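## Task

Take the tube whose cap is light blue out of the rack by the door and seat it fully in a free well of the rack by the window. Any tube touching the floor means failure. Every other tube must finish fully seated in a rack. The glass breaks if a tube drops more than a few centimetres (about one well's depth) or is knocked hard, which means failure. At the end, release the tube and pull the hand away. The robot must not topple or finish tilted. The result only counts if it stays in place without the robot holding it.

## Robot and tools

ROBOT. A wheeled base that can drive and turn but cannot slide sideways. It has a vertical column, a head that tilts, and two arms (left, right). Each arm has six joints and a gripper. Folded, the robot is 0.73 m long, 0.62 m wide and 1.88 m tall, and its front sits 0.40 m ahead of the column. An object may occasionally get nudged by something else.

FRAMES. Base frame: origin on the floor under the column, midway between the drive wheels, with x forward, y left and z up. left_hand and right_hand are reported in this frame as the point where the fingers meet; the fingertips reach 8 mm past it. quat_wxyz rotates (0,0,1) onto the direction the fingers point, and the hand's y axis runs along the opening. The odometry frame is the base frame where the scene began. base_odometry counts wheel turns, so slip shows up as travel. Heading runs -3.142 to 3.142, positive to the left.

execute_actions. Arguments: actions (a list holding one action or none) and cameras (any of cam_head_left, cam_head_right, cam_left_wrist, cam_right_wrist, nav_camera, or all; left out, null or all gives every camera; [] gives none). An action may hold base, joints, speeds. base takes exactly one key. translate_m is a straight drive relative to the current spot, in metres, -3 to 3, positive forward. rotate_rad is a turn in place relative to the current heading, in radians, -3.2 to 3.2, positive counter-clockwise seen from above. joints is a single dictionary covering both arms and the head. Each entry is an absolute target: angles in rad, grippers in m of fingertip gap. Ranges: head_tilt_rad -0.61 to 1.308 (0 level, positive down); joint1 -2.879 to 2.879; joint2 0 to 3.141; joint3 0 to 3.019; joint4 -1.692 to 1.57; joint5 -1.57 to 1.57 (positive swings the hand to the robot's right); joint6 -2.094 to 2.094 (positive rolls clockwise viewed from behind); gripper 0 to 0.093. Names use left_ or right_, e.g. left_joint2_rad, right_gripper_m. Done tolerances: head 0.03, joints 1-6 0.045, 0.14, 0.09, 0.055, 0.03, 0.035, gripper 0.003. speeds caps translate_m (0.05 to 0.8 m/s) or rotate_rad (0.1 to 1 rad/s); the top of each range is the default. It does not slow arms. Motions in one action begin together. A base move longer than 8.667 s is refused, and no action runs past 15 s. Any unknown key or out-of-range value rejects the entire call. If a result reports a stop, later motion calls in the same reply are skipped. Omitted joints may still be heading for earlier targets.

Other tools. wait(seconds 0 to 10) lets time pass and returns state and images. zoom_image(camera, region [x0, y0, x1, y1] in image pixels, top-left origin, at most 504x504) enlarges part of that camera's latest image. finished_scene(scene) ends the current scene permanently and reports success; call it only once the tube is released, the hand is clear and everything is settled.

ARM GEOMETRY. With joint1 at -1.57 (left) or 1.57 (right) and joints 5 and 6 at 0, the arm moves in a vertical forward plane 0.23 m beside the column. Let a = j2 - 0.35, b = 1.05 + j2 - j3, c = b - j4 (c = 1.57 means fingers straight down). The hand is then 0.12 + 0.39 sin a + 0.38 cos b + 0.25 cos c m ahead and 1.46 + 0.39 cos a - 0.38 sin b - 0.25 sin c m up. For example, j2, j3, j4 = 0.93, 0.78, 0.14 gives 0.60 ahead and 1.21 up. Reality tends to land up to 5 cm lower and nearer the column. Trust the reported hand position (1 to 3 cm accuracy). Reach is about 1 m from the shoulder, lowest 0.47 m up at 0.3 m ahead, so the floor is out of reach. Light loads like tubes are easily carried.

FRICTION AND GRIPPER. Changes under about 0.03 rad (0.08 for joints 2 and 3) may do nothing even if status says done. For gentle contact, step about 0.05 rad per call from your previous target. A raised hand may first slide a few cm toward the column. Fingers are 7 cm long. Their outer width is the gap plus 1 cm at the tips and plus 5 cm at the base. The hand body is 10 x 7 cm, and the wrist camera sticks out 11 cm on one side. To grip, command a gap narrower than the tube. If the reading stays 0.002 m or more above the target, something is held.

RESULT LINES. base_status and joint_status give done, off_target, contact_stop (base only), time_out, not_followed, or limit_stop_at_motor_heat. The line "joint command not followed" plus a cause means a safety check blocked an arm near the other arm, its own body or an obstacle. To clear it, move the joints involved at least 0.05 rad back, or move the other arm away. A blocked arm keeps pushing and heats up. Relieve it by sending back its reported positions. on_its_own lists uncommanded activity; "held at" is the target held, not the position. turned_by_wheels vs turned_by_imu: a mismatch over about 4% and 0.05 rad means a bump or slip. base_tilt is in degrees. motor_effort covers the wheels only, in percent, with peak in brackets. wheel_motors_off = 1 means the wheels are cut for 2 s after about 3 s of hard pushing. Motor temperatures are listed per arm. MOTOR HOT warns at 85 °C, and at 100 °C the arm drops what it holds.

BASE. It stops only on a wheel stall (contact_stop). Back off 0.05 m before retrying or turning. Tabletops 0.30 to 1.20 m high can slide over the base and strike the column.

AVOID. Dropping or knocking tubes, letting any tube reach the floor, releasing above the well instead of lowering fully, colliding the arms (a hard press ends the run), pressing hard on furniture, and tipping the robot.

Each tool is called after "Request:" by a JSON object that holds its "name" and its "arguments".

## Session

Request:
{"name": "execute_actions", "arguments": {"actions": []}}

Scene clock: 0.00 s.
Motor temperatures (°C, as the motors report them): left_arm=[20 20 19 19 20 21] | right_arm=[21 22 20 18 19 18]
base_odometry: x=+0.000 y=+0.000 heading=+0.000 (m, m, rad; odometry frame)
turned_by_wheels: +0.000 (rad since the last result)
turned_by_imu: +0.000 (rad since the last result)
base_tilt: forward=+0.5 right=+0.0 (deg)
base_status: not commanded
joint_positions: head_tilt_rad=+0.882 left_joint1_rad=-1.587 left_joint2_rad=+0.874 left_joint3_rad=+0.374 left_joint4_rad=-0.921 left_joint5_rad=-0.008 left_joint6_rad=+0.021 left_gripper_m=+0.094 right_joint1_rad=+1.556 right_joint2_rad=+0.859 right_joint3_rad=+0.373 right_joint4_rad=-0.917 right_joint5_rad=+0.041 right_joint6_rad=+0.064 right_gripper_m=+0.095
joint_status: not commanded
wheel_motors_off: 0
motor_effort: left_wheel=+0 right_wheel=+0 (%)
left_hand: x=+0.1348 y=+0.2225 z=+1.2534 quat_wxyz=(+0.433, -0.018, -0.901, +0.006) (m; base frame)
right_hand: x=+0.1379 y=-0.2356 z=+1.2533 quat_wxyz=(+0.424, -0.026, -0.904, +0.036) (m; base frame)
pictures: cam_head_left, cam_head_right, cam_left_wrist, cam_right_wrist, nav_camera
Images, in order (width x height): cam_head_left 672x504, cam_head_right 672x504, cam_left_wrist 504x504, cam_right_wrist 504x504, nav_camera 672x504.

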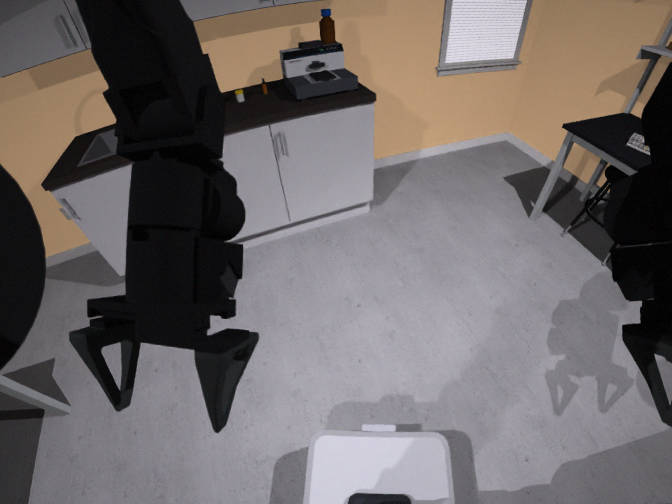

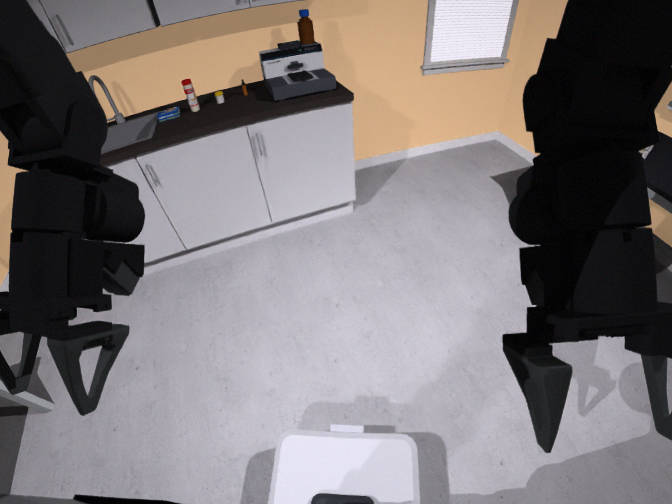

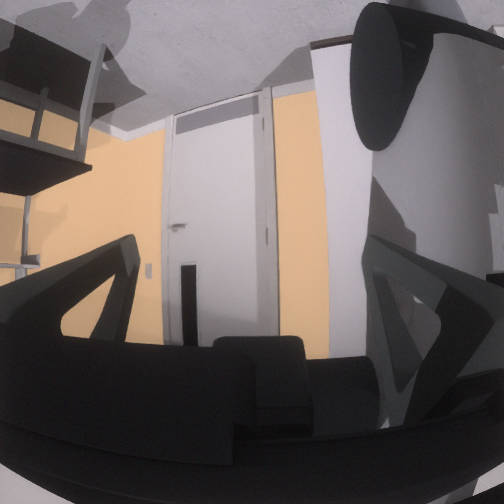

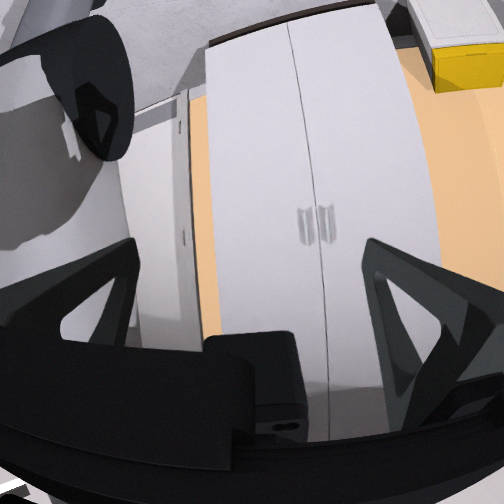

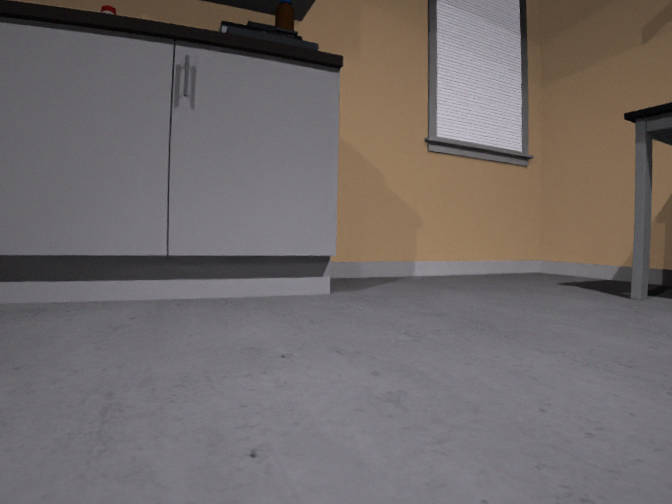

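Request:
{"name": "execute_actions", "arguments": {"actions": [{"base":{"rotate_rad":-1.0},"joints":{"head_tilt_rad":0.45}}], "cameras": ["cam_head_left"]}}

Request:
{"name": "execute_actions", "arguments": {"actions": [{"base":{"rotate_rad":-1.2}}], "cameras": ["cam_head_left"]}}

Request:
{"name": "execute_actions", "arguments": {"actions": [{"base":{"rotate_rad":-1.2}}], "cameras": ["cam_head_left"]}}

Scene clock: 4.47 s.
Motor temperatures (°C, as the motors report them): left_arm=[20 20 19 19 20 21] | right_arm=[21 22 20 18 19 18]
base_odometry: x=+0.000 y=+0.000 heading=-0.999 (m, m, rad; odometry frame)
turned_by_wheels: -0.999 (rad since the last result)
turned_by_imu: -1.007 (rad since the last result)
base_tilt: forward=+0.5 right=+0.0 (deg)
base_status: done
joint_positions: head_tilt_rad=+0.469 left_joint1_rad=-1.587 left_joint2_rad=+0.874 left_joint3_rad=+0.374 left_joint4_rad=-0.921 left_joint5_rad=-0.008 left_joint6_rad=+0.021 left_gripper_m=+0.094 right_joint1_rad=+1.556 right_joint2_rad=+0.859 right_joint3_rad=+0.373 right_joint4_rad=-0.917 right_joint5_rad=+0.041 right_joint6_rad=+0.064 right_gripper_m=+0.095
joint_status: all done
wheel_motors_off: 0
motor_effort: left_wheel=+3(45) right_wheel=-3(43) (%)
left_hand: x=+0.1348 y=+0.2225 z=+1.2534 quat_wxyz=(+0.433, -0.018, -0.901, +0.006) (m; base frame)
right_hand: x=+0.1379 y=-0.2356 z=+1.2533 quat_wxyz=(+0.424, -0.026, -0.904, +0.036) (m; base frame)
pictures: cam_head_left
camera_calibration (this result's frames):
cam_head_left: T_world_to_cam=[[0.0808259, -0.995742, -0.0443197, 0.124752], [-0.40522, 0.00779736, -0.914186, 1.43049], [0.910639, 0.0918491, -0.402864, 0.489828], [0, 0, 0, 1]] pos_world=[0.123525, 0.0680762, 1.5106]
Images, in order (width x height): cam_head_left 672x504.

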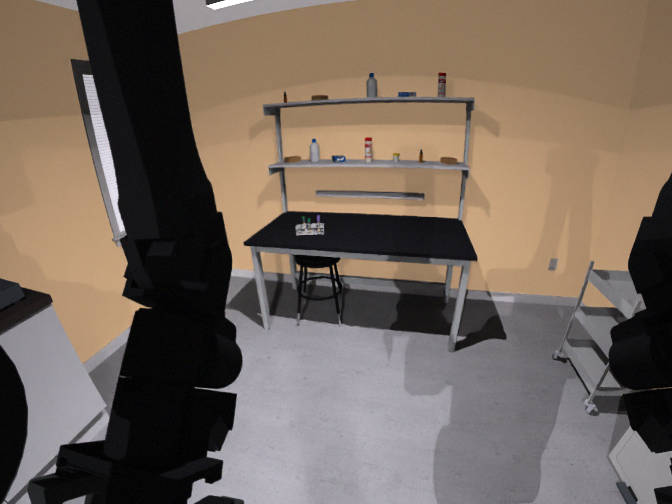

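Scene clock: 7.13 s.
Motor temperatures (°C, as the motors report them): left_arm=[20 20 19 19 20 21] | right_arm=[21 22 20 18 19 18]
base_odometry: x=+0.000 y=+0.000 heading=-2.199 (m, m, rad; odometry frame)
turned_by_wheels: -1.199 (rad since the last result)
turned_by_imu: -1.213 (rad since the last result)
base_tilt: forward=+0.5 right=+0.0 (deg)
base_status: done
joint_positions: head_tilt_rad=+0.468 left_joint1_rad=-1.587 left_joint2_rad=+0.874 left_joint3_rad=+0.374 left_joint4_rad=-0.921 left_joint5_rad=-0.008 left_joint6_rad=+0.021 left_gripper_m=+0.094 right_joint1_rad=+1.556 right_joint2_rad=+0.859 right_joint3_rad=+0.373 right_joint4_rad=-0.917 right_joint5_rad=+0.041 right_joint6_rad=+0.064 right_gripper_m=+0.095
joint_status: not commanded
wheel_motors_off: 0
motor_effort: left_wheel=+3(29) right_wheel=-3(28) (%)
left_hand: x=+0.1348 y=+0.2225 z=+1.2534 quat_wxyz=(+0.433, -0.018, -0.901, +0.006) (m; base frame)
right_hand: x=+0.1379 y=-0.2356 z=+1.2533 quat_wxyz=(+0.424, -0.026, -0.904, +0.036) (m; base frame)
pictures: cam_head_left
camera_calibration (this result's frames):
cam_head_left: T_world_to_cam=[[0.0808277, -0.995742, -0.0443164, 0.124747], [-0.405183, 0.00779736, -0.914202, 1.43052], [0.910655, 0.0918491, -0.402828, 0.489771], [0, 0, 0, 1]] pos_world=[0.123526, 0.0680762, 1.5106]
Images, in order (width x height): cam_head_left 672x504.

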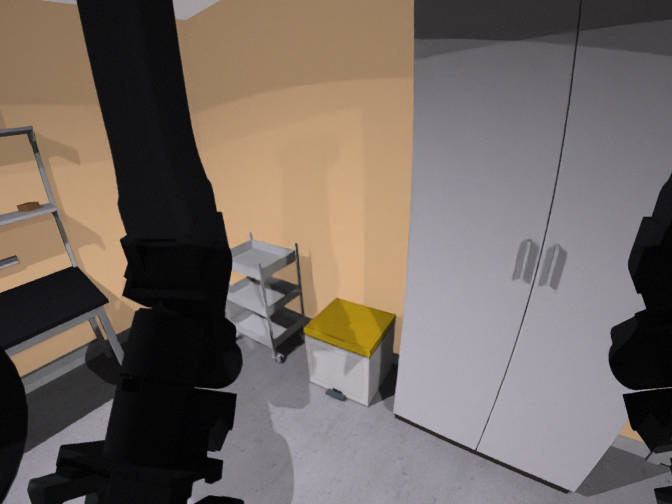

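Scene clock: 9.80 s.
Motor temperatures (°C, as the motors report them): left_arm=[20 20 19 19 20 21] | right_arm=[21 22 20 18 19 18]
base_odometry: x=+0.000 y=+0.000 heading=+2.886 (m, m, rad; odometry frame)
turned_by_wheels: -1.199 (rad since the last result)
turned_by_imu: -1.213 (rad since the last result)
base_tilt: forward=+0.4 right=+0.1 (deg)
base_status: done
joint_positions: head_tilt_rad=+0.468 left_joint1_rad=-1.587 left_joint2_rad=+0.874 left_joint3_rad=+0.374 left_joint4_rad=-0.921 left_joint5_rad=-0.008 left_joint6_rad=+0.021 left_gripper_m=+0.094 right_joint1_rad=+1.556 right_joint2_rad=+0.859 right_joint3_rad=+0.373 right_joint4_rad=-0.917 right_joint5_rad=+0.041 right_joint6_rad=+0.064 right_gripper_m=+0.095
joint_status: not commanded
wheel_motors_off: 0
motor_effort: left_wheel=+3(27) right_wheel=-4(26) (%)
left_hand: x=+0.1348 y=+0.2225 z=+1.2534 quat_wxyz=(+0.433, -0.018, -0.901, +0.006) (m; base frame)
right_hand: x=+0.1379 y=-0.2356 z=+1.2533 quat_wxyz=(+0.424, -0.026, -0.904, +0.036) (m; base frame)
pictures: cam_head_left
camera_calibration (this result's frames):
cam_head_left: T_world_to_cam=[[0.0808287, -0.995742, -0.0443146, 0.124744], [-0.405162, 0.00779736, -0.914212, 1.43053], [0.910665, 0.0918491, -0.402807, 0.489738], [0, 0, 0, 1]] pos_world=[0.123526, 0.0680762, 1.51061]
Images, in order (width x height): cam_head_left 672x504.

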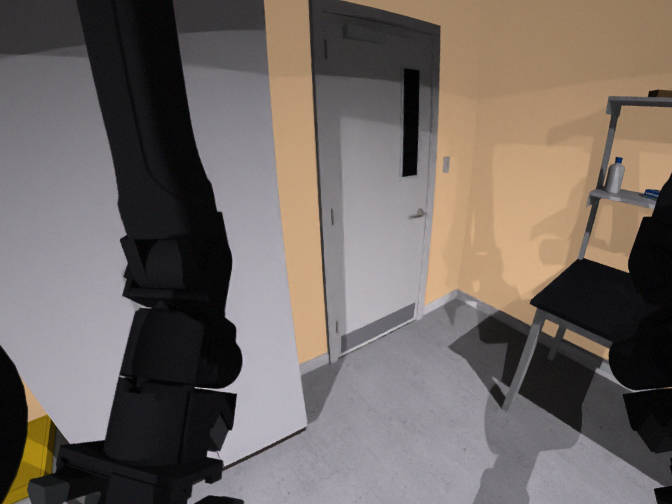

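Request:
{"name": "execute_actions", "arguments": {"actions": [{"base":{"rotate_rad":-1.1},"joints":{"head_tilt_rad":0.7}}], "cameras": ["cam_head_left","nav_camera"]}}

Scene clock: 13.07 s.
Motor temperatures (°C, as the motors report them): left_arm=[20 20 19 19 20 21] | right_arm=[21 22 20 18 19 18]
base_odometry: x=+0.000 y=+0.000 heading=+1.786 (m, m, rad; odometry frame)
turned_by_wheels: -1.099 (rad since the last result)
turned_by_imu: -1.112 (rad since the last result)
base_tilt: forward=+0.4 right=+0.0 (deg)
base_status: done
joint_positions: head_tilt_rad=+0.703 left_joint1_rad=-1.587 left_joint2_rad=+0.874 left_joint3_rad=+0.374 left_joint4_rad=-0.921 left_joint5_rad=-0.008 left_joint6_rad=+0.021 left_gripper_m=+0.094 right_joint1_rad=+1.556 right_joint2_rad=+0.859 right_joint3_rad=+0.373 right_joint4_rad=-0.917 right_joint5_rad=+0.041 right_joint6_rad=+0.064 right_gripper_m=+0.095
joint_status: all done
wheel_motors_off: 0
motor_effort: left_wheel=+3(28) right_wheel=-4(28) (%)
left_hand: x=+0.1348 y=+0.2225 z=+1.2534 quat_wxyz=(+0.433, -0.018, -0.901, +0.006) (m; base frame)
right_hand: x=+0.1379 y=-0.2356 z=+1.2533 quat_wxyz=(+0.424, -0.026, -0.904, +0.036) (m; base frame)
pictures: cam_head_left, nav_camera
camera_calibration (this result's frames):
cam_head_left: T_world_to_cam=[[0.0683396, -0.995742, -0.0618608, 0.152389], [-0.60624, 0.00779736, -0.795243, 1.25737], [0.79234, 0.0918491, -0.603126, 0.804146], [0, 0, 0, 1]] pos_world=[0.114699, 0.0680762, 1.49435]
Images, in order (width x height): cam_head_left 672x504, nav_camera 672x504.

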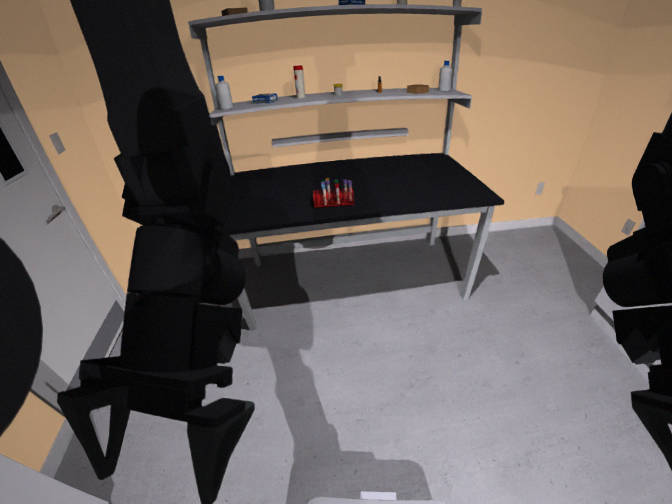

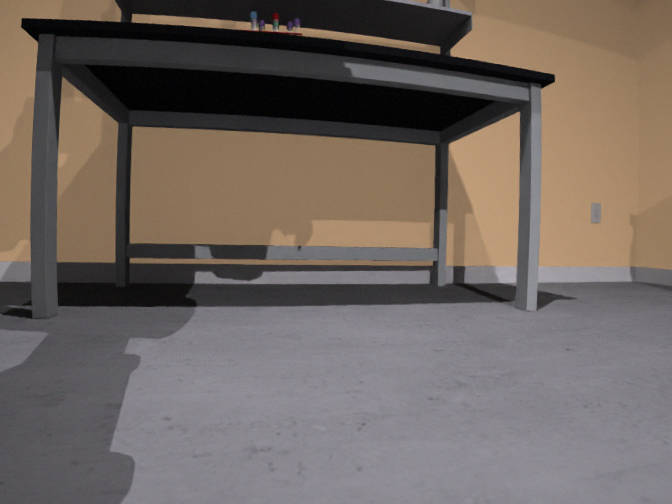

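Request:
{"name": "execute_actions", "arguments": {"actions": [{"base":{"translate_m":1.0},"joints":{"head_tilt_rad":0.9}}], "cameras": ["cam_head_left","nav_camera"]}}

Scene clock: 18.70 s.
Motor temperatures (°C, as the motors report them): left_arm=[20 20 19 19 20 21] | right_arm=[21 22 20 18 19 18]
base_odometry: x=-0.214 y=+0.977 heading=+1.786 (m, m, rad; odometry frame)
turned_by_wheels: +0.000 (rad since the last result)
turned_by_imu: -0.002 (rad since the last result)
base_tilt: forward=+0.4 right=+0.1 (deg)
base_status: done
joint_positions: head_tilt_rad=+0.902 left_joint1_rad=-1.587 left_joint2_rad=+0.874 left_joint3_rad=+0.376 left_joint4_rad=-0.921 left_joint5_rad=-0.008 left_joint6_rad=+0.021 left_gripper_m=+0.094 right_joint1_rad=+1.556 right_joint2_rad=+0.859 right_joint3_rad=+0.375 right_joint4_rad=-0.917 right_joint5_rad=+0.041 right_joint6_rad=+0.064 right_gripper_m=+0.095
joint_status: all done
wheel_motors_off: 0
motor_effort: left_wheel=+0(56) right_wheel=+1(52) (%)
left_hand: x=+0.1358 y=+0.2225 z=+1.2531 quat_wxyz=(+0.433, -0.018, -0.901, +0.006) (m; base frame)
right_hand: x=+0.1390 y=-0.2356 z=+1.2529 quat_wxyz=(+0.423, -0.027, -0.905, +0.036) (m; base frame)
pictures: cam_head_left, nav_camera
camera_calibration (this result's frames):
cam_head_left: T_world_to_cam=[[0.0547564, -0.995742, -0.0741539, 0.172], [-0.751534, 0.00779736, -0.659648, 1.05582], [0.657418, 0.0918491, -0.747907, 1.03386], [0, 0, 0, 1]] pos_world=[0.104393, 0.0680762, 1.48245]
Images, in order (width x height): cam_head_left 672x504, nav_camera 672x504.

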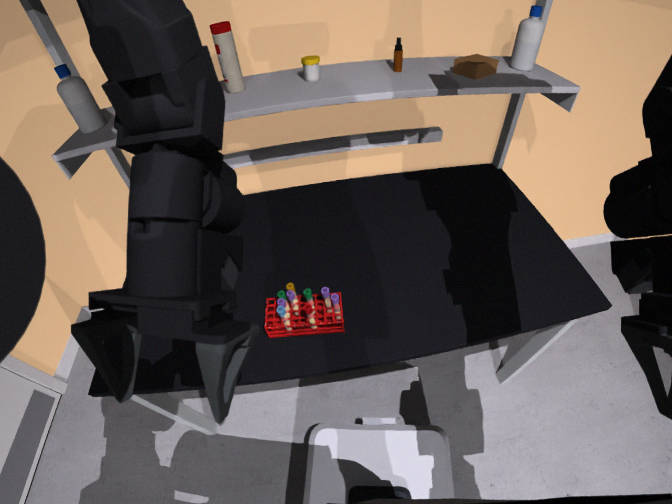

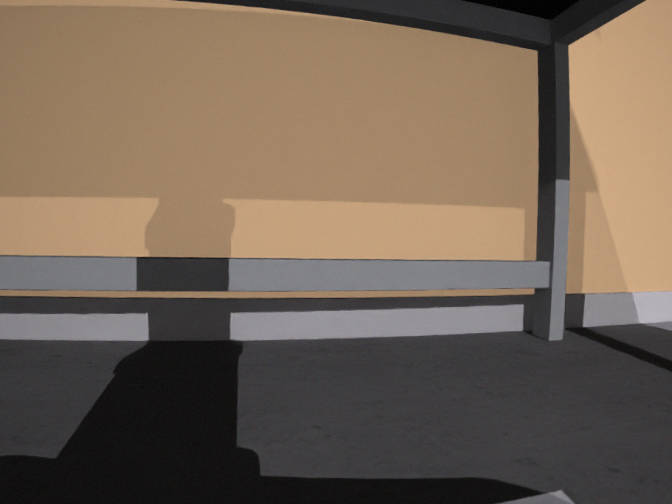

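Request:
{"name": "zoom_image", "arguments": {"camera": "cam_head_left", "region": [240, 260, 370, 350]}}

Region (240, 260, 370, 350) of cam_head_left's 672x504 image, scaled by 3.877, with more detail than that image has; it fills the top 349 rows of this view, and the rest is white.

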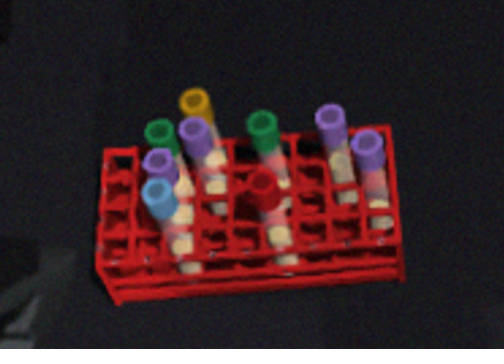

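Request:
{"name": "execute_actions", "arguments": {"actions": [{"joints":{"left_joint1_rad":-1.57,"left_joint2_rad":0.95,"left_joint3_rad":0.695,"left_joint4_rad":-0.265,"left_joint5_rad":0,"left_joint6_rad":0}}], "cameras": ["cam_head_left","cam_left_wrist"]}}

Scene clock: 26.50 s.
Motor temperatures (°C, as the motors report them): left_arm=[20 21 19 19 20 21] | right_arm=[21 22 20 18 19 18]
base_odometry: x=-0.214 y=+0.977 heading=+1.786 (m, m, rad; odometry frame)
turned_by_wheels: +0.000 (rad since the last result)
turned_by_imu: -0.002 (rad since the last result)
base_tilt: forward=+0.4 right=+0.0 (deg)
base_status: not commanded
joint_positions: head_tilt_rad=+0.902 left_joint1_rad=-1.578 left_joint2_rad=+0.951 left_joint3_rad=+0.703 left_joint4_rad=-0.271 left_joint5_rad=-0.002 left_joint6_rad=+0.009 left_gripper_m=+0.094 right_joint1_rad=+1.556 right_joint2_rad=+0.859 right_joint3_rad=+0.375 right_joint4_rad=-0.917 right_joint5_rad=+0.041 right_joint6_rad=+0.064 right_gripper_m=+0.095
joint_status: all done
wheel_motors_off: 0
motor_effort: left_wheel=-2(2) right_wheel=+0(2) (%)
left_hand: x=+0.4480 y=+0.2217 z=+1.1595 quat_wxyz=(-0.003, -0.006, -1.000, +0.002) (m; base frame)
right_hand: x=+0.1390 y=-0.2356 z=+1.2529 quat_wxyz=(+0.423, -0.027, -0.905, +0.036) (m; base frame)
pictures: cam_head_left, cam_left_wrist
camera_calibration (this result's frames):
cam_head_left: T_world_to_cam=[[0.0547564, -0.995742, -0.0741539, 0.172], [-0.751534, 0.00779736, -0.659648, 1.05582], [0.657418, 0.0918491, -0.747907, 1.03386], [0, 0, 0, 1]] pos_world=[0.104393, 0.0680762, 1.48245]
cam_left_wrist: T_world_to_cam=[[0.0020117, -0.999976, 0.00657892, 0.207549], [-0.807243, 0.0022591, 0.590215, -0.32072], [-0.590216, -0.00649812, -0.807219, 1.32489], [0, 0, 0, 1]] pos_world=[0.522655, 0.216878, 1.25741]
Images, in order (width x height): cam_head_left 672x504, cam_left_wrist 504x504.

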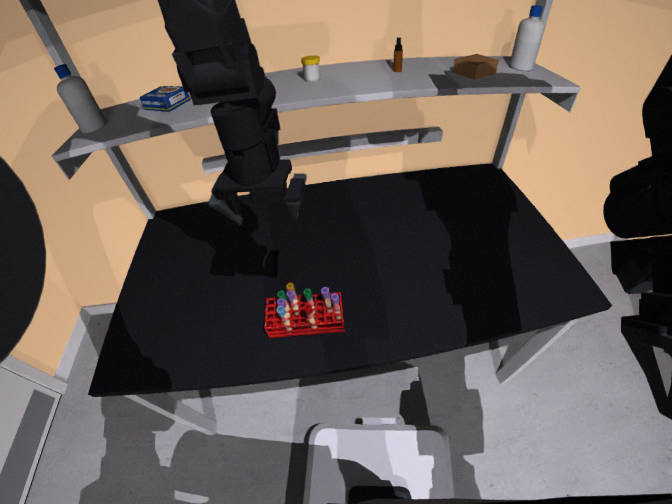

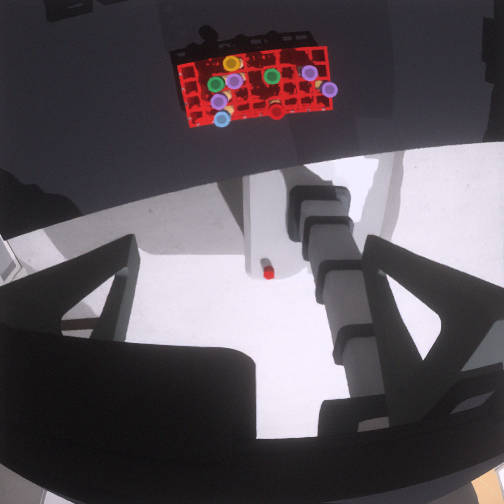

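Request:
{"name": "execute_actions", "arguments": {"actions": [{"joints":{"left_joint1_rad":-1.525,"left_joint2_rad":1.58,"left_joint3_rad":0.912,"left_joint4_rad":0.148,"left_gripper_m":0.04}}], "cameras": ["cam_head_left","cam_left_wrist"]}}

Scene clock: 38.20 s.
Motor temperatures (°C, as the motors report them): left_arm=[20 21 19 19 20 21] | right_arm=[21 22 20 18 19 18]
base_odometry: x=-0.214 y=+0.977 heading=+1.786 (m, m, rad; odometry frame)
turned_by_wheels: +0.000 (rad since the last result)
turned_by_imu: -0.002 (rad since the last result)
base_tilt: forward=+0.5 right=+0.1 (deg)
base_status: not commanded
joint_positions: head_tilt_rad=+0.902 left_joint1_rad=-1.526 left_joint2_rad=+1.599 left_joint3_rad=+0.907 left_joint4_rad=+0.140 left_joint5_rad=-0.002 left_joint6_rad=+0.009 left_gripper_m=+0.040 right_joint1_rad=+1.556 right_joint2_rad=+0.859 right_joint3_rad=+0.375 right_joint4_rad=-0.917 right_joint5_rad=+0.041 right_joint6_rad=+0.064 right_gripper_m=+0.095
joint_status: all done
wheel_motors_off: 0
motor_effort: left_wheel=-2(3) right_wheel=+1(2) (%)
left_hand: x=+0.4179 y=+0.2521 z=+0.9545 quat_wxyz=(+0.014, +0.007, -1.000, -0.020) (m; base frame)
right_hand: x=+0.1390 y=-0.2356 z=+1.2529 quat_wxyz=(+0.423, -0.027, -0.905, +0.036) (m; base frame)
pictures: cam_head_left, cam_left_wrist
camera_calibration (this result's frames):
cam_head_left: T_world_to_cam=[[0.0547564, -0.995742, -0.0741539, 0.172], [-0.751534, 0.00779736, -0.659648, 1.05582], [0.657418, 0.0918491, -0.747907, 1.03386], [0, 0, 0, 1]] pos_world=[0.104393, 0.0680762, 1.48245]
cam_left_wrist: T_world_to_cam=[[0.0283457, -0.998859, -0.0384264, 0.271065], [-0.786408, -0.0460141, 0.615991, -0.245281], [-0.617057, 0.0127581, -0.786815, 1.12876], [0, 0, 0, 1]] pos_world=[0.495931, 0.245069, 1.04963]
Images, in order (width x height): cam_head_left 672x504, cam_left_wrist 504x504.

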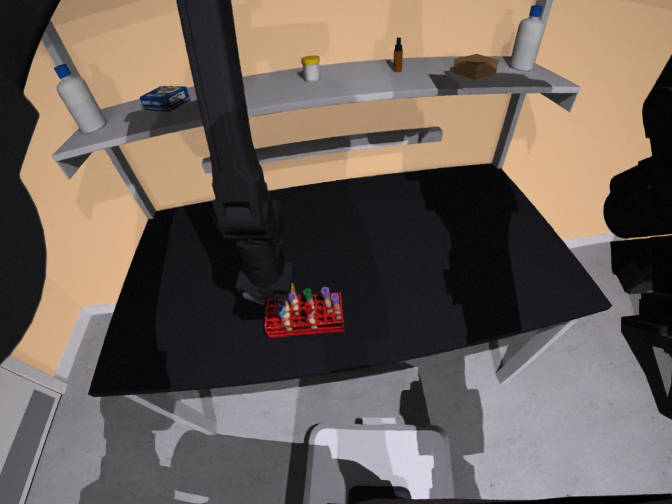

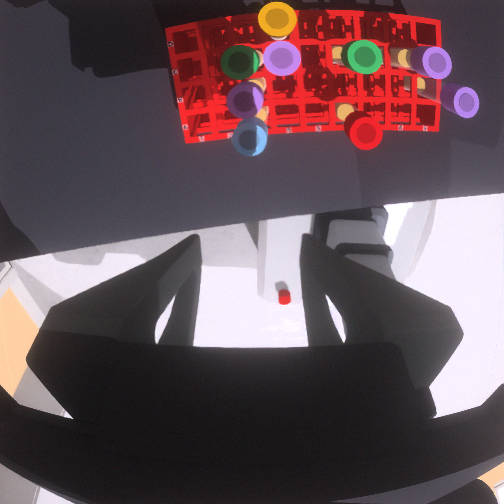

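Request:
{"name": "execute_actions", "arguments": {"actions": [{"joints":{"left_joint2_rad":1.67,"left_joint3_rad":1.025,"left_joint4_rad":0.135}}], "cameras": ["cam_head_left","cam_left_wrist"]}}

Scene clock: 51.87 s.
Motor temperatures (°C, as the motors report them): left_arm=[20 22 19 19 20 21] | right_arm=[21 22 20 18 19 18]
base_odometry: x=-0.214 y=+0.977 heading=+1.786 (m, m, rad; odometry frame)
turned_by_wheels: +0.000 (rad since the last result)
turned_by_imu: -0.001 (rad since the last result)
base_tilt: forward=+0.5 right=+0.1 (deg)
base_status: not commanded
joint_positions: head_tilt_rad=+0.902 left_joint1_rad=-1.526 left_joint2_rad=+1.649 left_joint3_rad=+1.031 left_joint4_rad=+0.135 left_joint5_rad=-0.002 left_joint6_rad=+0.009 left_gripper_m=+0.040 right_joint1_rad=+1.556 right_joint2_rad=+0.859 right_joint3_rad=+0.375 right_joint4_rad=-0.917 right_joint5_rad=+0.041 right_joint6_rad=+0.064 right_gripper_m=+0.095
joint_status: all done
wheel_motors_off: 0
motor_effort: left_wheel=-2(2) right_wheel=+0(1) (%)
left_hand: x=+0.4686 y=+0.2541 z=+0.9328 quat_wxyz=(-0.020, +0.007, -1.000, -0.021) (m; base frame)
right_hand: x=+0.1390 y=-0.2356 z=+1.2529 quat_wxyz=(+0.423, -0.027, -0.905, +0.036) (m; base frame)
pictures: cam_head_left, cam_left_wrist
camera_calibration (this result's frames):
cam_head_left: T_world_to_cam=[[0.0547564, -0.995742, -0.0741539, 0.172], [-0.751534, 0.00779736, -0.659648, 1.05582], [0.657418, 0.0918491, -0.747907, 1.03386], [0, 0, 0, 1]] pos_world=[0.104393, 0.0680762, 1.48245]
cam_left_wrist: T_world_to_cam=[[0.0282867, -0.998876, -0.0380295, 0.270448], [-0.827113, -0.0447527, 0.560251, -0.121161], [-0.561323, 0.0156071, -0.82745, 1.15398], [0, 0, 0, 1]] pos_world=[0.539894, 0.246711, 1.03303]
Images, in order (width x height): cam_head_left 672x504, cam_left_wrist 504x504.

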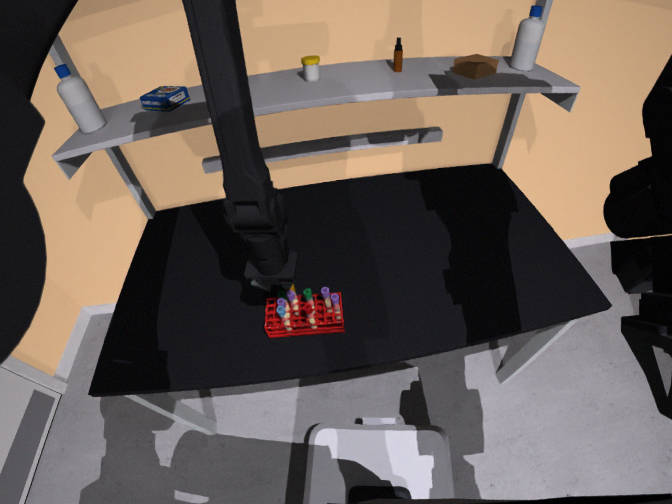

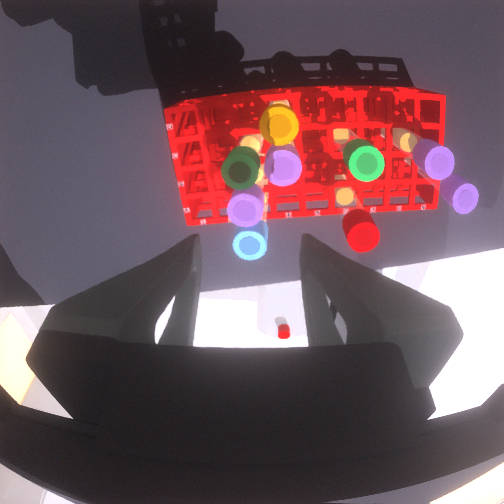

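Request:
{"name": "execute_actions", "arguments": {"actions": [{"joints":{"left_joint2_rad":1.74,"left_joint3_rad":1.045,"left_joint4_rad":0.175}}], "cameras": ["cam_left_wrist"]}}

Scene clock: 59.23 s.
Motor temperatures (°C, as the motors report them): left_arm=[20 22 19 19 20 21] | right_arm=[21 22 20 18 19 18]
base_odometry: x=-0.214 y=+0.977 heading=+1.786 (m, m, rad; odometry frame)
turned_by_wheels: +0.000 (rad since the last result)
turned_by_imu: -0.001 (rad since the last result)
base_tilt: forward=+0.5 right=+0.0 (deg)
base_status: not commanded
joint_positions: head_tilt_rad=+0.902 left_joint1_rad=-1.526 left_joint2_rad=+1.732 left_joint3_rad=+1.045 left_joint4_rad=+0.172 left_joint5_rad=-0.002 left_joint6_rad=+0.009 left_gripper_m=+0.040 right_joint1_rad=+1.556 right_joint2_rad=+0.859 right_joint3_rad=+0.375 right_joint4_rad=-0.917 right_joint5_rad=+0.041 right_joint6_rad=+0.064 right_gripper_m=+0.095
joint_status: all done
wheel_motors_off: 0
motor_effort: left_wheel=-2(2) right_wheel=+2(1) (%)
left_hand: x=+0.4419 y=+0.2546 z=+0.9048 quat_wxyz=(-0.005, +0.007, -1.000, -0.020) (m; base frame)
right_hand: x=+0.1390 y=-0.2356 z=+1.2529 quat_wxyz=(+0.423, -0.027, -0.905, +0.036) (m; base frame)
pictures: cam_left_wrist
camera_calibration (this result's frames):
cam_left_wrist: T_world_to_cam=[[0.0283168, -0.998868, -0.0382088, 0.270777], [-0.809149, -0.0453485, 0.58585, -0.158476], [-0.58692, 0.0143272, -0.809518, 1.11128], [0, 0, 0, 1]] pos_world=[0.516337, 0.247362, 1.00279]
Images, in order (width x height): cam_left_wrist 504x504.

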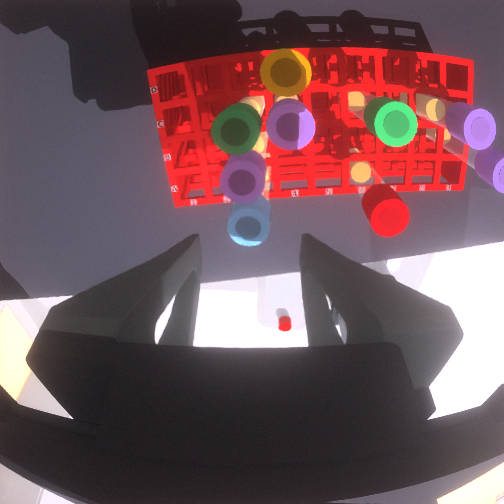

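Request:
{"name": "execute_actions", "arguments": {"actions": [{"joints":{"left_joint2_rad":1.83,"left_joint3_rad":1.128,"left_joint4_rad":0.182}}], "cameras": ["cam_left_wrist"]}}

Scene clock: 63.40 s.
Motor temperatures (°C, as the motors report them): left_arm=[20 22 19 19 20 21] | right_arm=[21 22 20 18 19 18]
base_odometry: x=-0.214 y=+0.977 heading=+1.786 (m, m, rad; odometry frame)
turned_by_wheels: +0.000 (rad since the last result)
turned_by_imu: -0.001 (rad since the last result)
base_tilt: forward=+0.4 right=+0.1 (deg)
base_status: not commanded
joint_positions: head_tilt_rad=+0.902 left_joint1_rad=-1.526 left_joint2_rad=+1.815 left_joint3_rad=+1.131 left_joint4_rad=+0.178 left_joint5_rad=-0.002 left_joint6_rad=+0.009 left_gripper_m=+0.040 right_joint1_rad=+1.556 right_joint2_rad=+0.859 right_joint3_rad=+0.375 right_joint4_rad=-0.917 right_joint5_rad=+0.041 right_joint6_rad=+0.064 right_gripper_m=+0.095
joint_status: all done
wheel_motors_off: 0
motor_effort: left_wheel=-2(2) right_wheel=+3(1) (%)
left_hand: x=+0.4495 y=+0.2560 z=+0.8732 quat_wxyz=(-0.009, +0.007, -1.000, -0.021) (m; base frame)
right_hand: x=+0.1390 y=-0.2356 z=+1.2529 quat_wxyz=(+0.423, -0.027, -0.905, +0.036) (m; base frame)
pictures: cam_left_wrist
camera_calibration (this result's frames):
cam_left_wrist: T_world_to_cam=[[0.0283093, -0.998871, -0.0381606, 0.270722], [-0.814048, -0.0451926, 0.579037, -0.125617], [-0.580108, 0.0146724, -0.814407, 1.09125], [0, 0, 0, 1]] pos_world=[0.523119, 0.248728, 0.971788]
Images, in order (width x height): cam_left_wrist 504x504.

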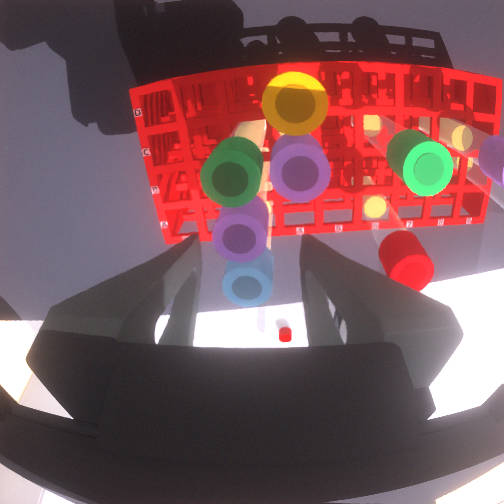

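Request:
{"name": "execute_actions", "arguments": {"actions": [{"joints":{"left_joint4_rad":0.13}}], "cameras": ["cam_left_wrist"]}}

Scene clock: 66.77 s.
Motor temperatures (°C, as the motors report them): left_arm=[20 22 19 19 20 21] | right_arm=[21 22 20 18 19 18]
base_odometry: x=-0.214 y=+0.977 heading=+1.786 (m, m, rad; odometry frame)
turned_by_wheels: +0.000 (rad since the last result)
turned_by_imu: -0.001 (rad since the last result)
base_tilt: forward=+0.5 right=+0.1 (deg)
base_status: not commanded
joint_positions: head_tilt_rad=+0.902 left_joint1_rad=-1.526 left_joint2_rad=+1.815 left_joint3_rad=+1.131 left_joint4_rad=+0.133 left_joint5_rad=-0.002 left_joint6_rad=+0.009 left_gripper_m=+0.040 right_joint1_rad=+1.556 right_joint2_rad=+0.859 right_joint3_rad=+0.375 right_joint4_rad=-0.917 right_joint5_rad=+0.041 right_joint6_rad=+0.064 right_gripper_m=+0.095
joint_status: all done
wheel_motors_off: 0
motor_effort: left_wheel=-2(2) right_wheel=+0(2) (%)
left_hand: x=+0.4386 y=+0.2557 z=+0.8733 quat_wxyz=(+0.014, +0.007, -1.000, -0.020) (m; base frame)
right_hand: x=+0.1390 y=-0.2356 z=+1.2529 quat_wxyz=(+0.423, -0.027, -0.905, +0.036) (m; base frame)
pictures: cam_left_wrist
camera_calibration (this result's frames):
cam_left_wrist: T_world_to_cam=[[0.0283447, -0.99886, -0.0384176, 0.270991], [-0.787349, -0.0459884, 0.61479, -0.177318], [-0.615856, 0.012822, -0.787755, 1.07781], [0, 0, 0, 1]] pos_world=[0.516482, 0.248708, 0.968472]
Images, in order (width x height): cam_left_wrist 504x504.

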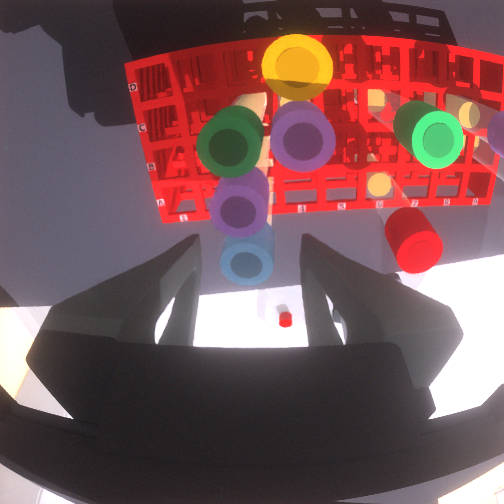

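Good alignment. Close.

Request:
{"name": "execute_actions", "arguments": {"actions": [{"joints":{"left_gripper_m":0.005}}], "cameras": ["cam_left_wrist"]}}

Scene clock: 70.30 s.
Motor temperatures (°C, as the motors report them): left_arm=[20 22 19 19 20 21] | right_arm=[21 22 20 18 19 18]
base_odometry: x=-0.214 y=+0.977 heading=+1.786 (m, m, rad; odometry frame)
turned_by_wheels: +0.000 (rad since the last result)
turned_by_imu: -0.001 (rad since the last result)
base_tilt: forward=+0.5 right=+0.0 (deg)
base_status: not commanded
joint_positions: head_tilt_rad=+0.902 left_joint1_rad=-1.526 left_joint2_rad=+1.815 left_joint3_rad=+1.131 left_joint4_rad=+0.133 left_joint5_rad=-0.001 left_joint6_rad=+0.009 left_gripper_m=+0.017 right_joint1_rad=+1.556 right_joint2_rad=+0.859 right_joint3_rad=+0.375 right_joint4_rad=-0.917 right_joint5_rad=+0.041 right_joint6_rad=+0.064 right_gripper_m=+0.095
joint_status: left_gripper_m off_target (ended at +0.017, target +0.005)
wheel_motors_off: 0
motor_effort: left_wheel=-2(2) right_wheel=+0(0) (%)
left_hand: x=+0.4386 y=+0.2555 z=+0.8732 quat_wxyz=(+0.014, +0.007, -1.000, -0.020) (m; base frame)
right_hand: x=+0.1390 y=-0.2356 z=+1.2529 quat_wxyz=(+0.423, -0.027, -0.905, +0.036) (m; base frame)
pictures: cam_left_wrist
camera_calibration (this result's frames):
cam_left_wrist: T_world_to_cam=[[0.028376, -0.998902, -0.0372744, 0.269794], [-0.787364, -0.0453091, 0.614821, -0.177513], [-0.615835, 0.0119024, -0.787785, 1.07806], [0, 0, 0, 1]] pos_world=[0.516484, 0.248623, 0.968475]
Images, in order (width x height): cam_left_wrist 504x504.

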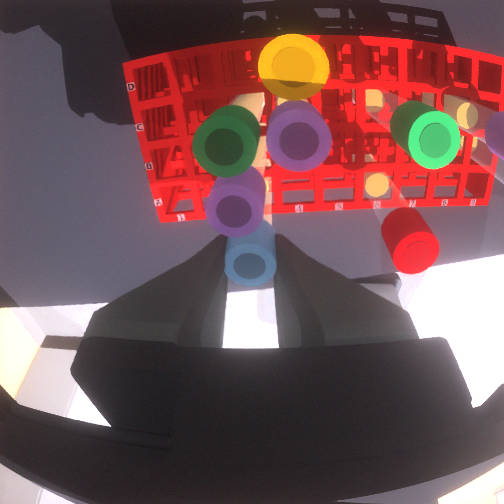

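Request:
{"name": "execute_actions", "arguments": {"actions": [{"joints":{"left_joint2_rad":1.60,"left_joint3_rad":0.947,"left_joint4_rad":0.133}}], "cameras": ["cam_head_left"]}}

Request:
{"name": "execute_actions", "arguments": {"actions": [{"joints":{"left_joint2_rad":1.30,"left_joint3_rad":0.787,"left_joint4_rad":-0.007}}], "cameras": ["cam_head_left","cam_left_wrist"]}}

Scene clock: 74.67 s.
Motor temperatures (°C, as the motors report them): left_arm=[20 22 19 19 20 21] | right_arm=[21 22 20 18 19 18]
base_odometry: x=-0.214 y=+0.977 heading=+1.786 (m, m, rad; odometry frame)
turned_by_wheels: +0.000 (rad since the last result)
turned_by_imu: -0.001 (rad since the last result)
base_tilt: forward=+0.5 right=+0.0 (deg)
base_status: not commanded
joint_positions: head_tilt_rad=+0.902 left_joint1_rad=-1.526 left_joint2_rad=+1.602 left_joint3_rad=+0.949 left_joint4_rad=+0.132 left_joint5_rad=+0.000 left_joint6_rad=+0.009 left_gripper_m=+0.017 right_joint1_rad=+1.556 right_joint2_rad=+0.859 right_joint3_rad=+0.375 right_joint4_rad=-0.917 right_joint5_rad=+0.041 right_joint6_rad=+0.064 right_gripper_m=+0.095
joint_status: all done
wheel_motors_off: 0
motor_effort: left_wheel=-2(3) right_wheel=+1(1) (%)
left_hand: x=+0.4401 y=+0.2524 z=+0.9511 quat_wxyz=(-0.001, +0.007, -1.000, -0.019) (m; base frame)
right_hand: x=+0.1390 y=-0.2356 z=+1.2529 quat_wxyz=(+0.423, -0.027, -0.905, +0.036) (m; base frame)
pictures: cam_head_left
camera_calibration (this result's frames):
cam_head_left: T_world_to_cam=[[0.0547564, -0.995742, -0.0741539, 0.172], [-0.751534, 0.00779736, -0.659648, 1.05582], [0.657418, 0.0918491, -0.747907, 1.03386], [0, 0, 0, 1]] pos_world=[0.104393, 0.0680762, 1.48245]
Images, in order (width x height): cam_head_left 672x504.

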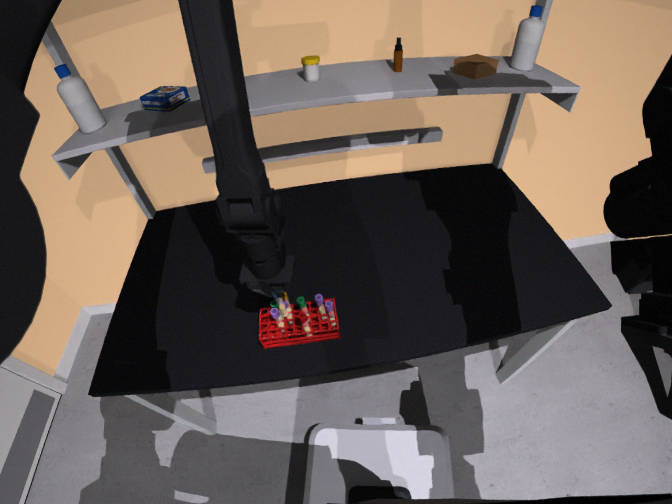

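Scene clock: 75.73 s.
Motor temperatures (°C, as the motors report them): left_arm=[20 22 19 19 20 21] | right_arm=[21 22 20 18 19 18]
base_odometry: x=-0.214 y=+0.977 heading=+1.786 (m, m, rad; odometry frame)
turned_by_wheels: +0.000 (rad since the last result)
turned_by_imu: +0.000 (rad since the last result)
base_tilt: forward=+0.5 right=+0.0 (deg)
base_status: not commanded
joint_positions: head_tilt_rad=+0.902 left_joint1_rad=-1.526 left_joint2_rad=+1.290 left_joint3_rad=+0.792 left_joint4_rad=-0.007 left_joint5_rad=+0.000 left_joint6_rad=+0.009 left_gripper_m=+0.017 right_joint1_rad=+1.556 right_joint2_rad=+0.859 right_joint3_rad=+0.375 right_joint4_rad=-0.917 right_joint5_rad=+0.041 right_joint6_rad=+0.064 right_gripper_m=+0.095
joint_status: all done
wheel_motors_off: 0
motor_effort: left_wheel=-2(2) right_wheel=+2(1) (%)
left_hand: x=+0.4492 y=+0.2486 z=+1.0546 quat_wxyz=(-0.009, +0.007, -1.000, -0.020) (m; base frame)
right_hand: x=+0.1390 y=-0.2356 z=+1.2529 quat_wxyz=(+0.423, -0.027, -0.905, +0.036) (m; base frame)
pictures: cam_head_left, cam_left_wrist
camera_calibration (this result's frames):
cam_head_left: T_world_to_cam=[[0.0547564, -0.995742, -0.0741539, 0.172], [-0.751534, 0.00779736, -0.659648, 1.05582], [0.657418, 0.0918491, -0.747907, 1.03386], [0, 0, 0, 1]] pos_world=[0.104393, 0.0680762, 1.48245]
cam_left_wrist: T_world_to_cam=[[0.0282764, -0.998942, -0.0362549, 0.268252], [-0.814073, -0.0440605, 0.579088, -0.231591], [-0.580073, 0.0131396, -0.814458, 1.23925], [0, 0, 0, 1]] pos_world=[0.522741, 0.241481, 1.15316]
Images, in order (width x height): cam_head_left 672x504, cam_left_wrist 504x504.

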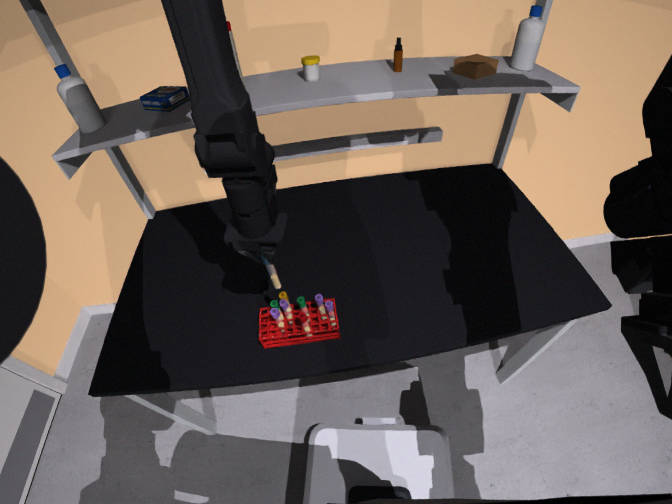

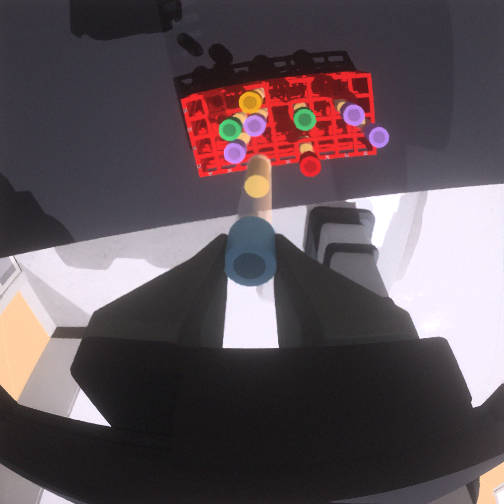

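Request:
{"name": "execute_actions", "arguments": {"actions": [{"base":{"translate_m":-0.9},"joints":{"head_tilt_rad":0.6},"speeds":{"translate_m":0.5}}], "cameras": []}}

Request:
{"name": "execute_actions", "arguments": {"actions": [{"base":{"rotate_rad":-2.78},"speeds":{"rotate_rad":0.7}}], "cameras": ["cam_head_left","nav_camera","cam_left_wrist"]}}

Scene clock: 82.03 s.
Motor temperatures (°C, as the motors report them): left_arm=[20 22 19 19 20 21] | right_arm=[21 22 20 18 19 18]
base_odometry: x=-0.021 y=+0.098 heading=+1.785 (m, m, rad; odometry frame)
turned_by_wheels: -0.001 (rad since the last result)
turned_by_imu: -0.004 (rad since the last result)
base_tilt: forward=+0.5 right=+0.0 (deg)
base_status: done
joint_positions: head_tilt_rad=+0.617 left_joint1_rad=-1.526 left_joint2_rad=+1.290 left_joint3_rad=+0.787 left_joint4_rad=-0.007 left_joint5_rad=+0.000 left_joint6_rad=+0.009 left_gripper_m=+0.017 right_joint1_rad=+1.556 right_joint2_rad=+0.859 right_joint3_rad=+0.372 right_joint4_rad=-0.917 right_joint5_rad=+0.041 right_joint6_rad=+0.064 right_gripper_m=+0.095
joint_status: all done
wheel_motors_off: 0
motor_effort: left_wheel=-2(36) right_wheel=+2(43) (%)
left_hand: x=+0.4463 y=+0.2485 z=+1.0545 quat_wxyz=(-0.006, +0.007, -1.000, -0.020) (m; base frame)
right_hand: x=+0.1371 y=-0.2355 z=+1.2535 quat_wxyz=(+0.425, -0.026, -0.904, +0.036) (m; base frame)
pictures: none
No camera images: the call's "cameras" was empty. Leave "cameras" out to get every camera's image.

Scene clock: 87.03 s.
Motor temperatures (°C, as the motors report them): left_arm=[20 22 19 19 20 21] | right_arm=[21 22 20 18 19 18]
base_odometry: x=-0.021 y=+0.098 heading=-0.994 (m, m, rad; odometry frame)
turned_by_wheels: -2.779 (rad since the last result)
turned_by_imu: -2.805 (rad since the last result)
base_tilt: forward=+0.4 right=+0.0 (deg)
base_status: done
joint_positions: head_tilt_rad=+0.617 left_joint1_rad=-1.526 left_joint2_rad=+1.290 left_joint3_rad=+0.787 left_joint4_rad=-0.007 left_joint5_rad=+0.000 left_joint6_rad=+0.009 left_gripper_m=+0.017 right_joint1_rad=+1.556 right_joint2_rad=+0.859 right_joint3_rad=+0.372 right_joint4_rad=-0.917 right_joint5_rad=+0.041 right_joint6_rad=+0.064 right_gripper_m=+0.095
joint_status: not commanded
wheel_motors_off: 0
motor_effort: left_wheel=+2(52) right_wheel=-2(45) (%)
left_hand: x=+0.4463 y=+0.2485 z=+1.0545 quat_wxyz=(-0.006, +0.007, -1.000, -0.020) (m; base frame)
right_hand: x=+0.1371 y=-0.2355 z=+1.2535 quat_wxyz=(+0.425, -0.026, -0.904, +0.036) (m; base frame)
pictures: cam_head_left, cam_left_wrist, nav_camera
camera_calibration (this result's frames):
cam_head_left: T_world_to_cam=[[0.0733759, -0.995742, -0.0557946, 0.142796], [-0.536066, 0.00779736, -0.84414, 1.32917], [0.840981, 0.0918491, -0.533212, 0.694046], [0, 0, 0, 1]] pos_world=[0.118363, 0.0680762, 1.50004]
cam_left_wrist: T_world_to_cam=[[0.0282893, -0.998941, -0.0362811, 0.268291], [-0.811409, -0.0441459, 0.58281, -0.238991], [-0.583794, 0.0129515, -0.811798, 1.23644], [0, 0, 0, 1]] pos_world=[0.520319, 0.241442, 1.15276]
Images, in order (width x height): cam_head_left 672x504, cam_left_wrist 504x504, nav_camera 672x504.

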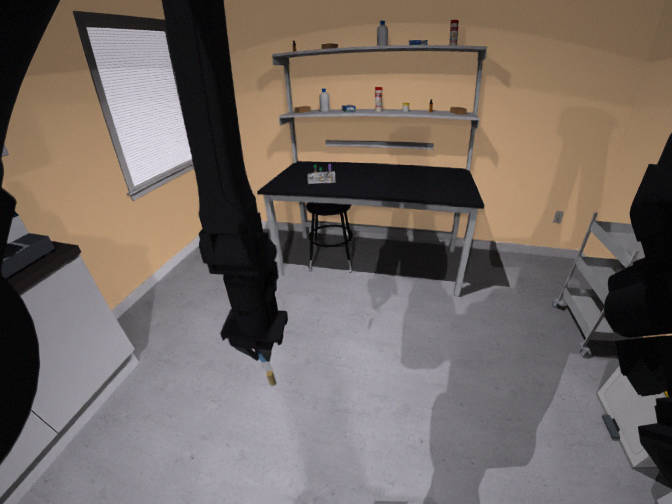

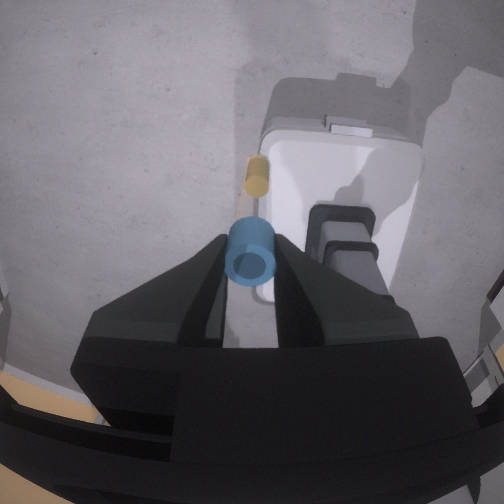

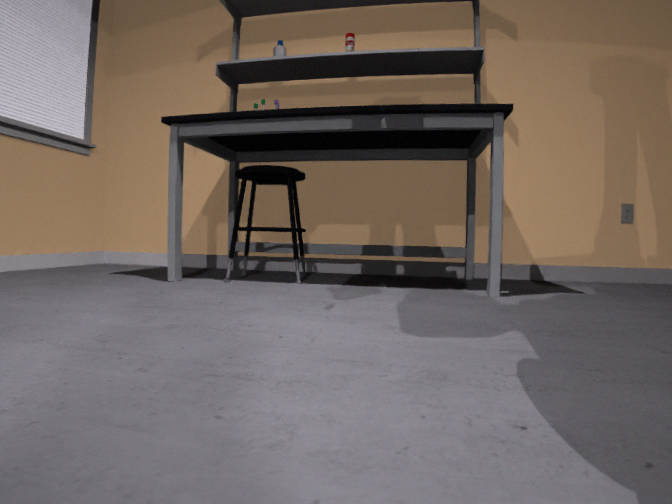

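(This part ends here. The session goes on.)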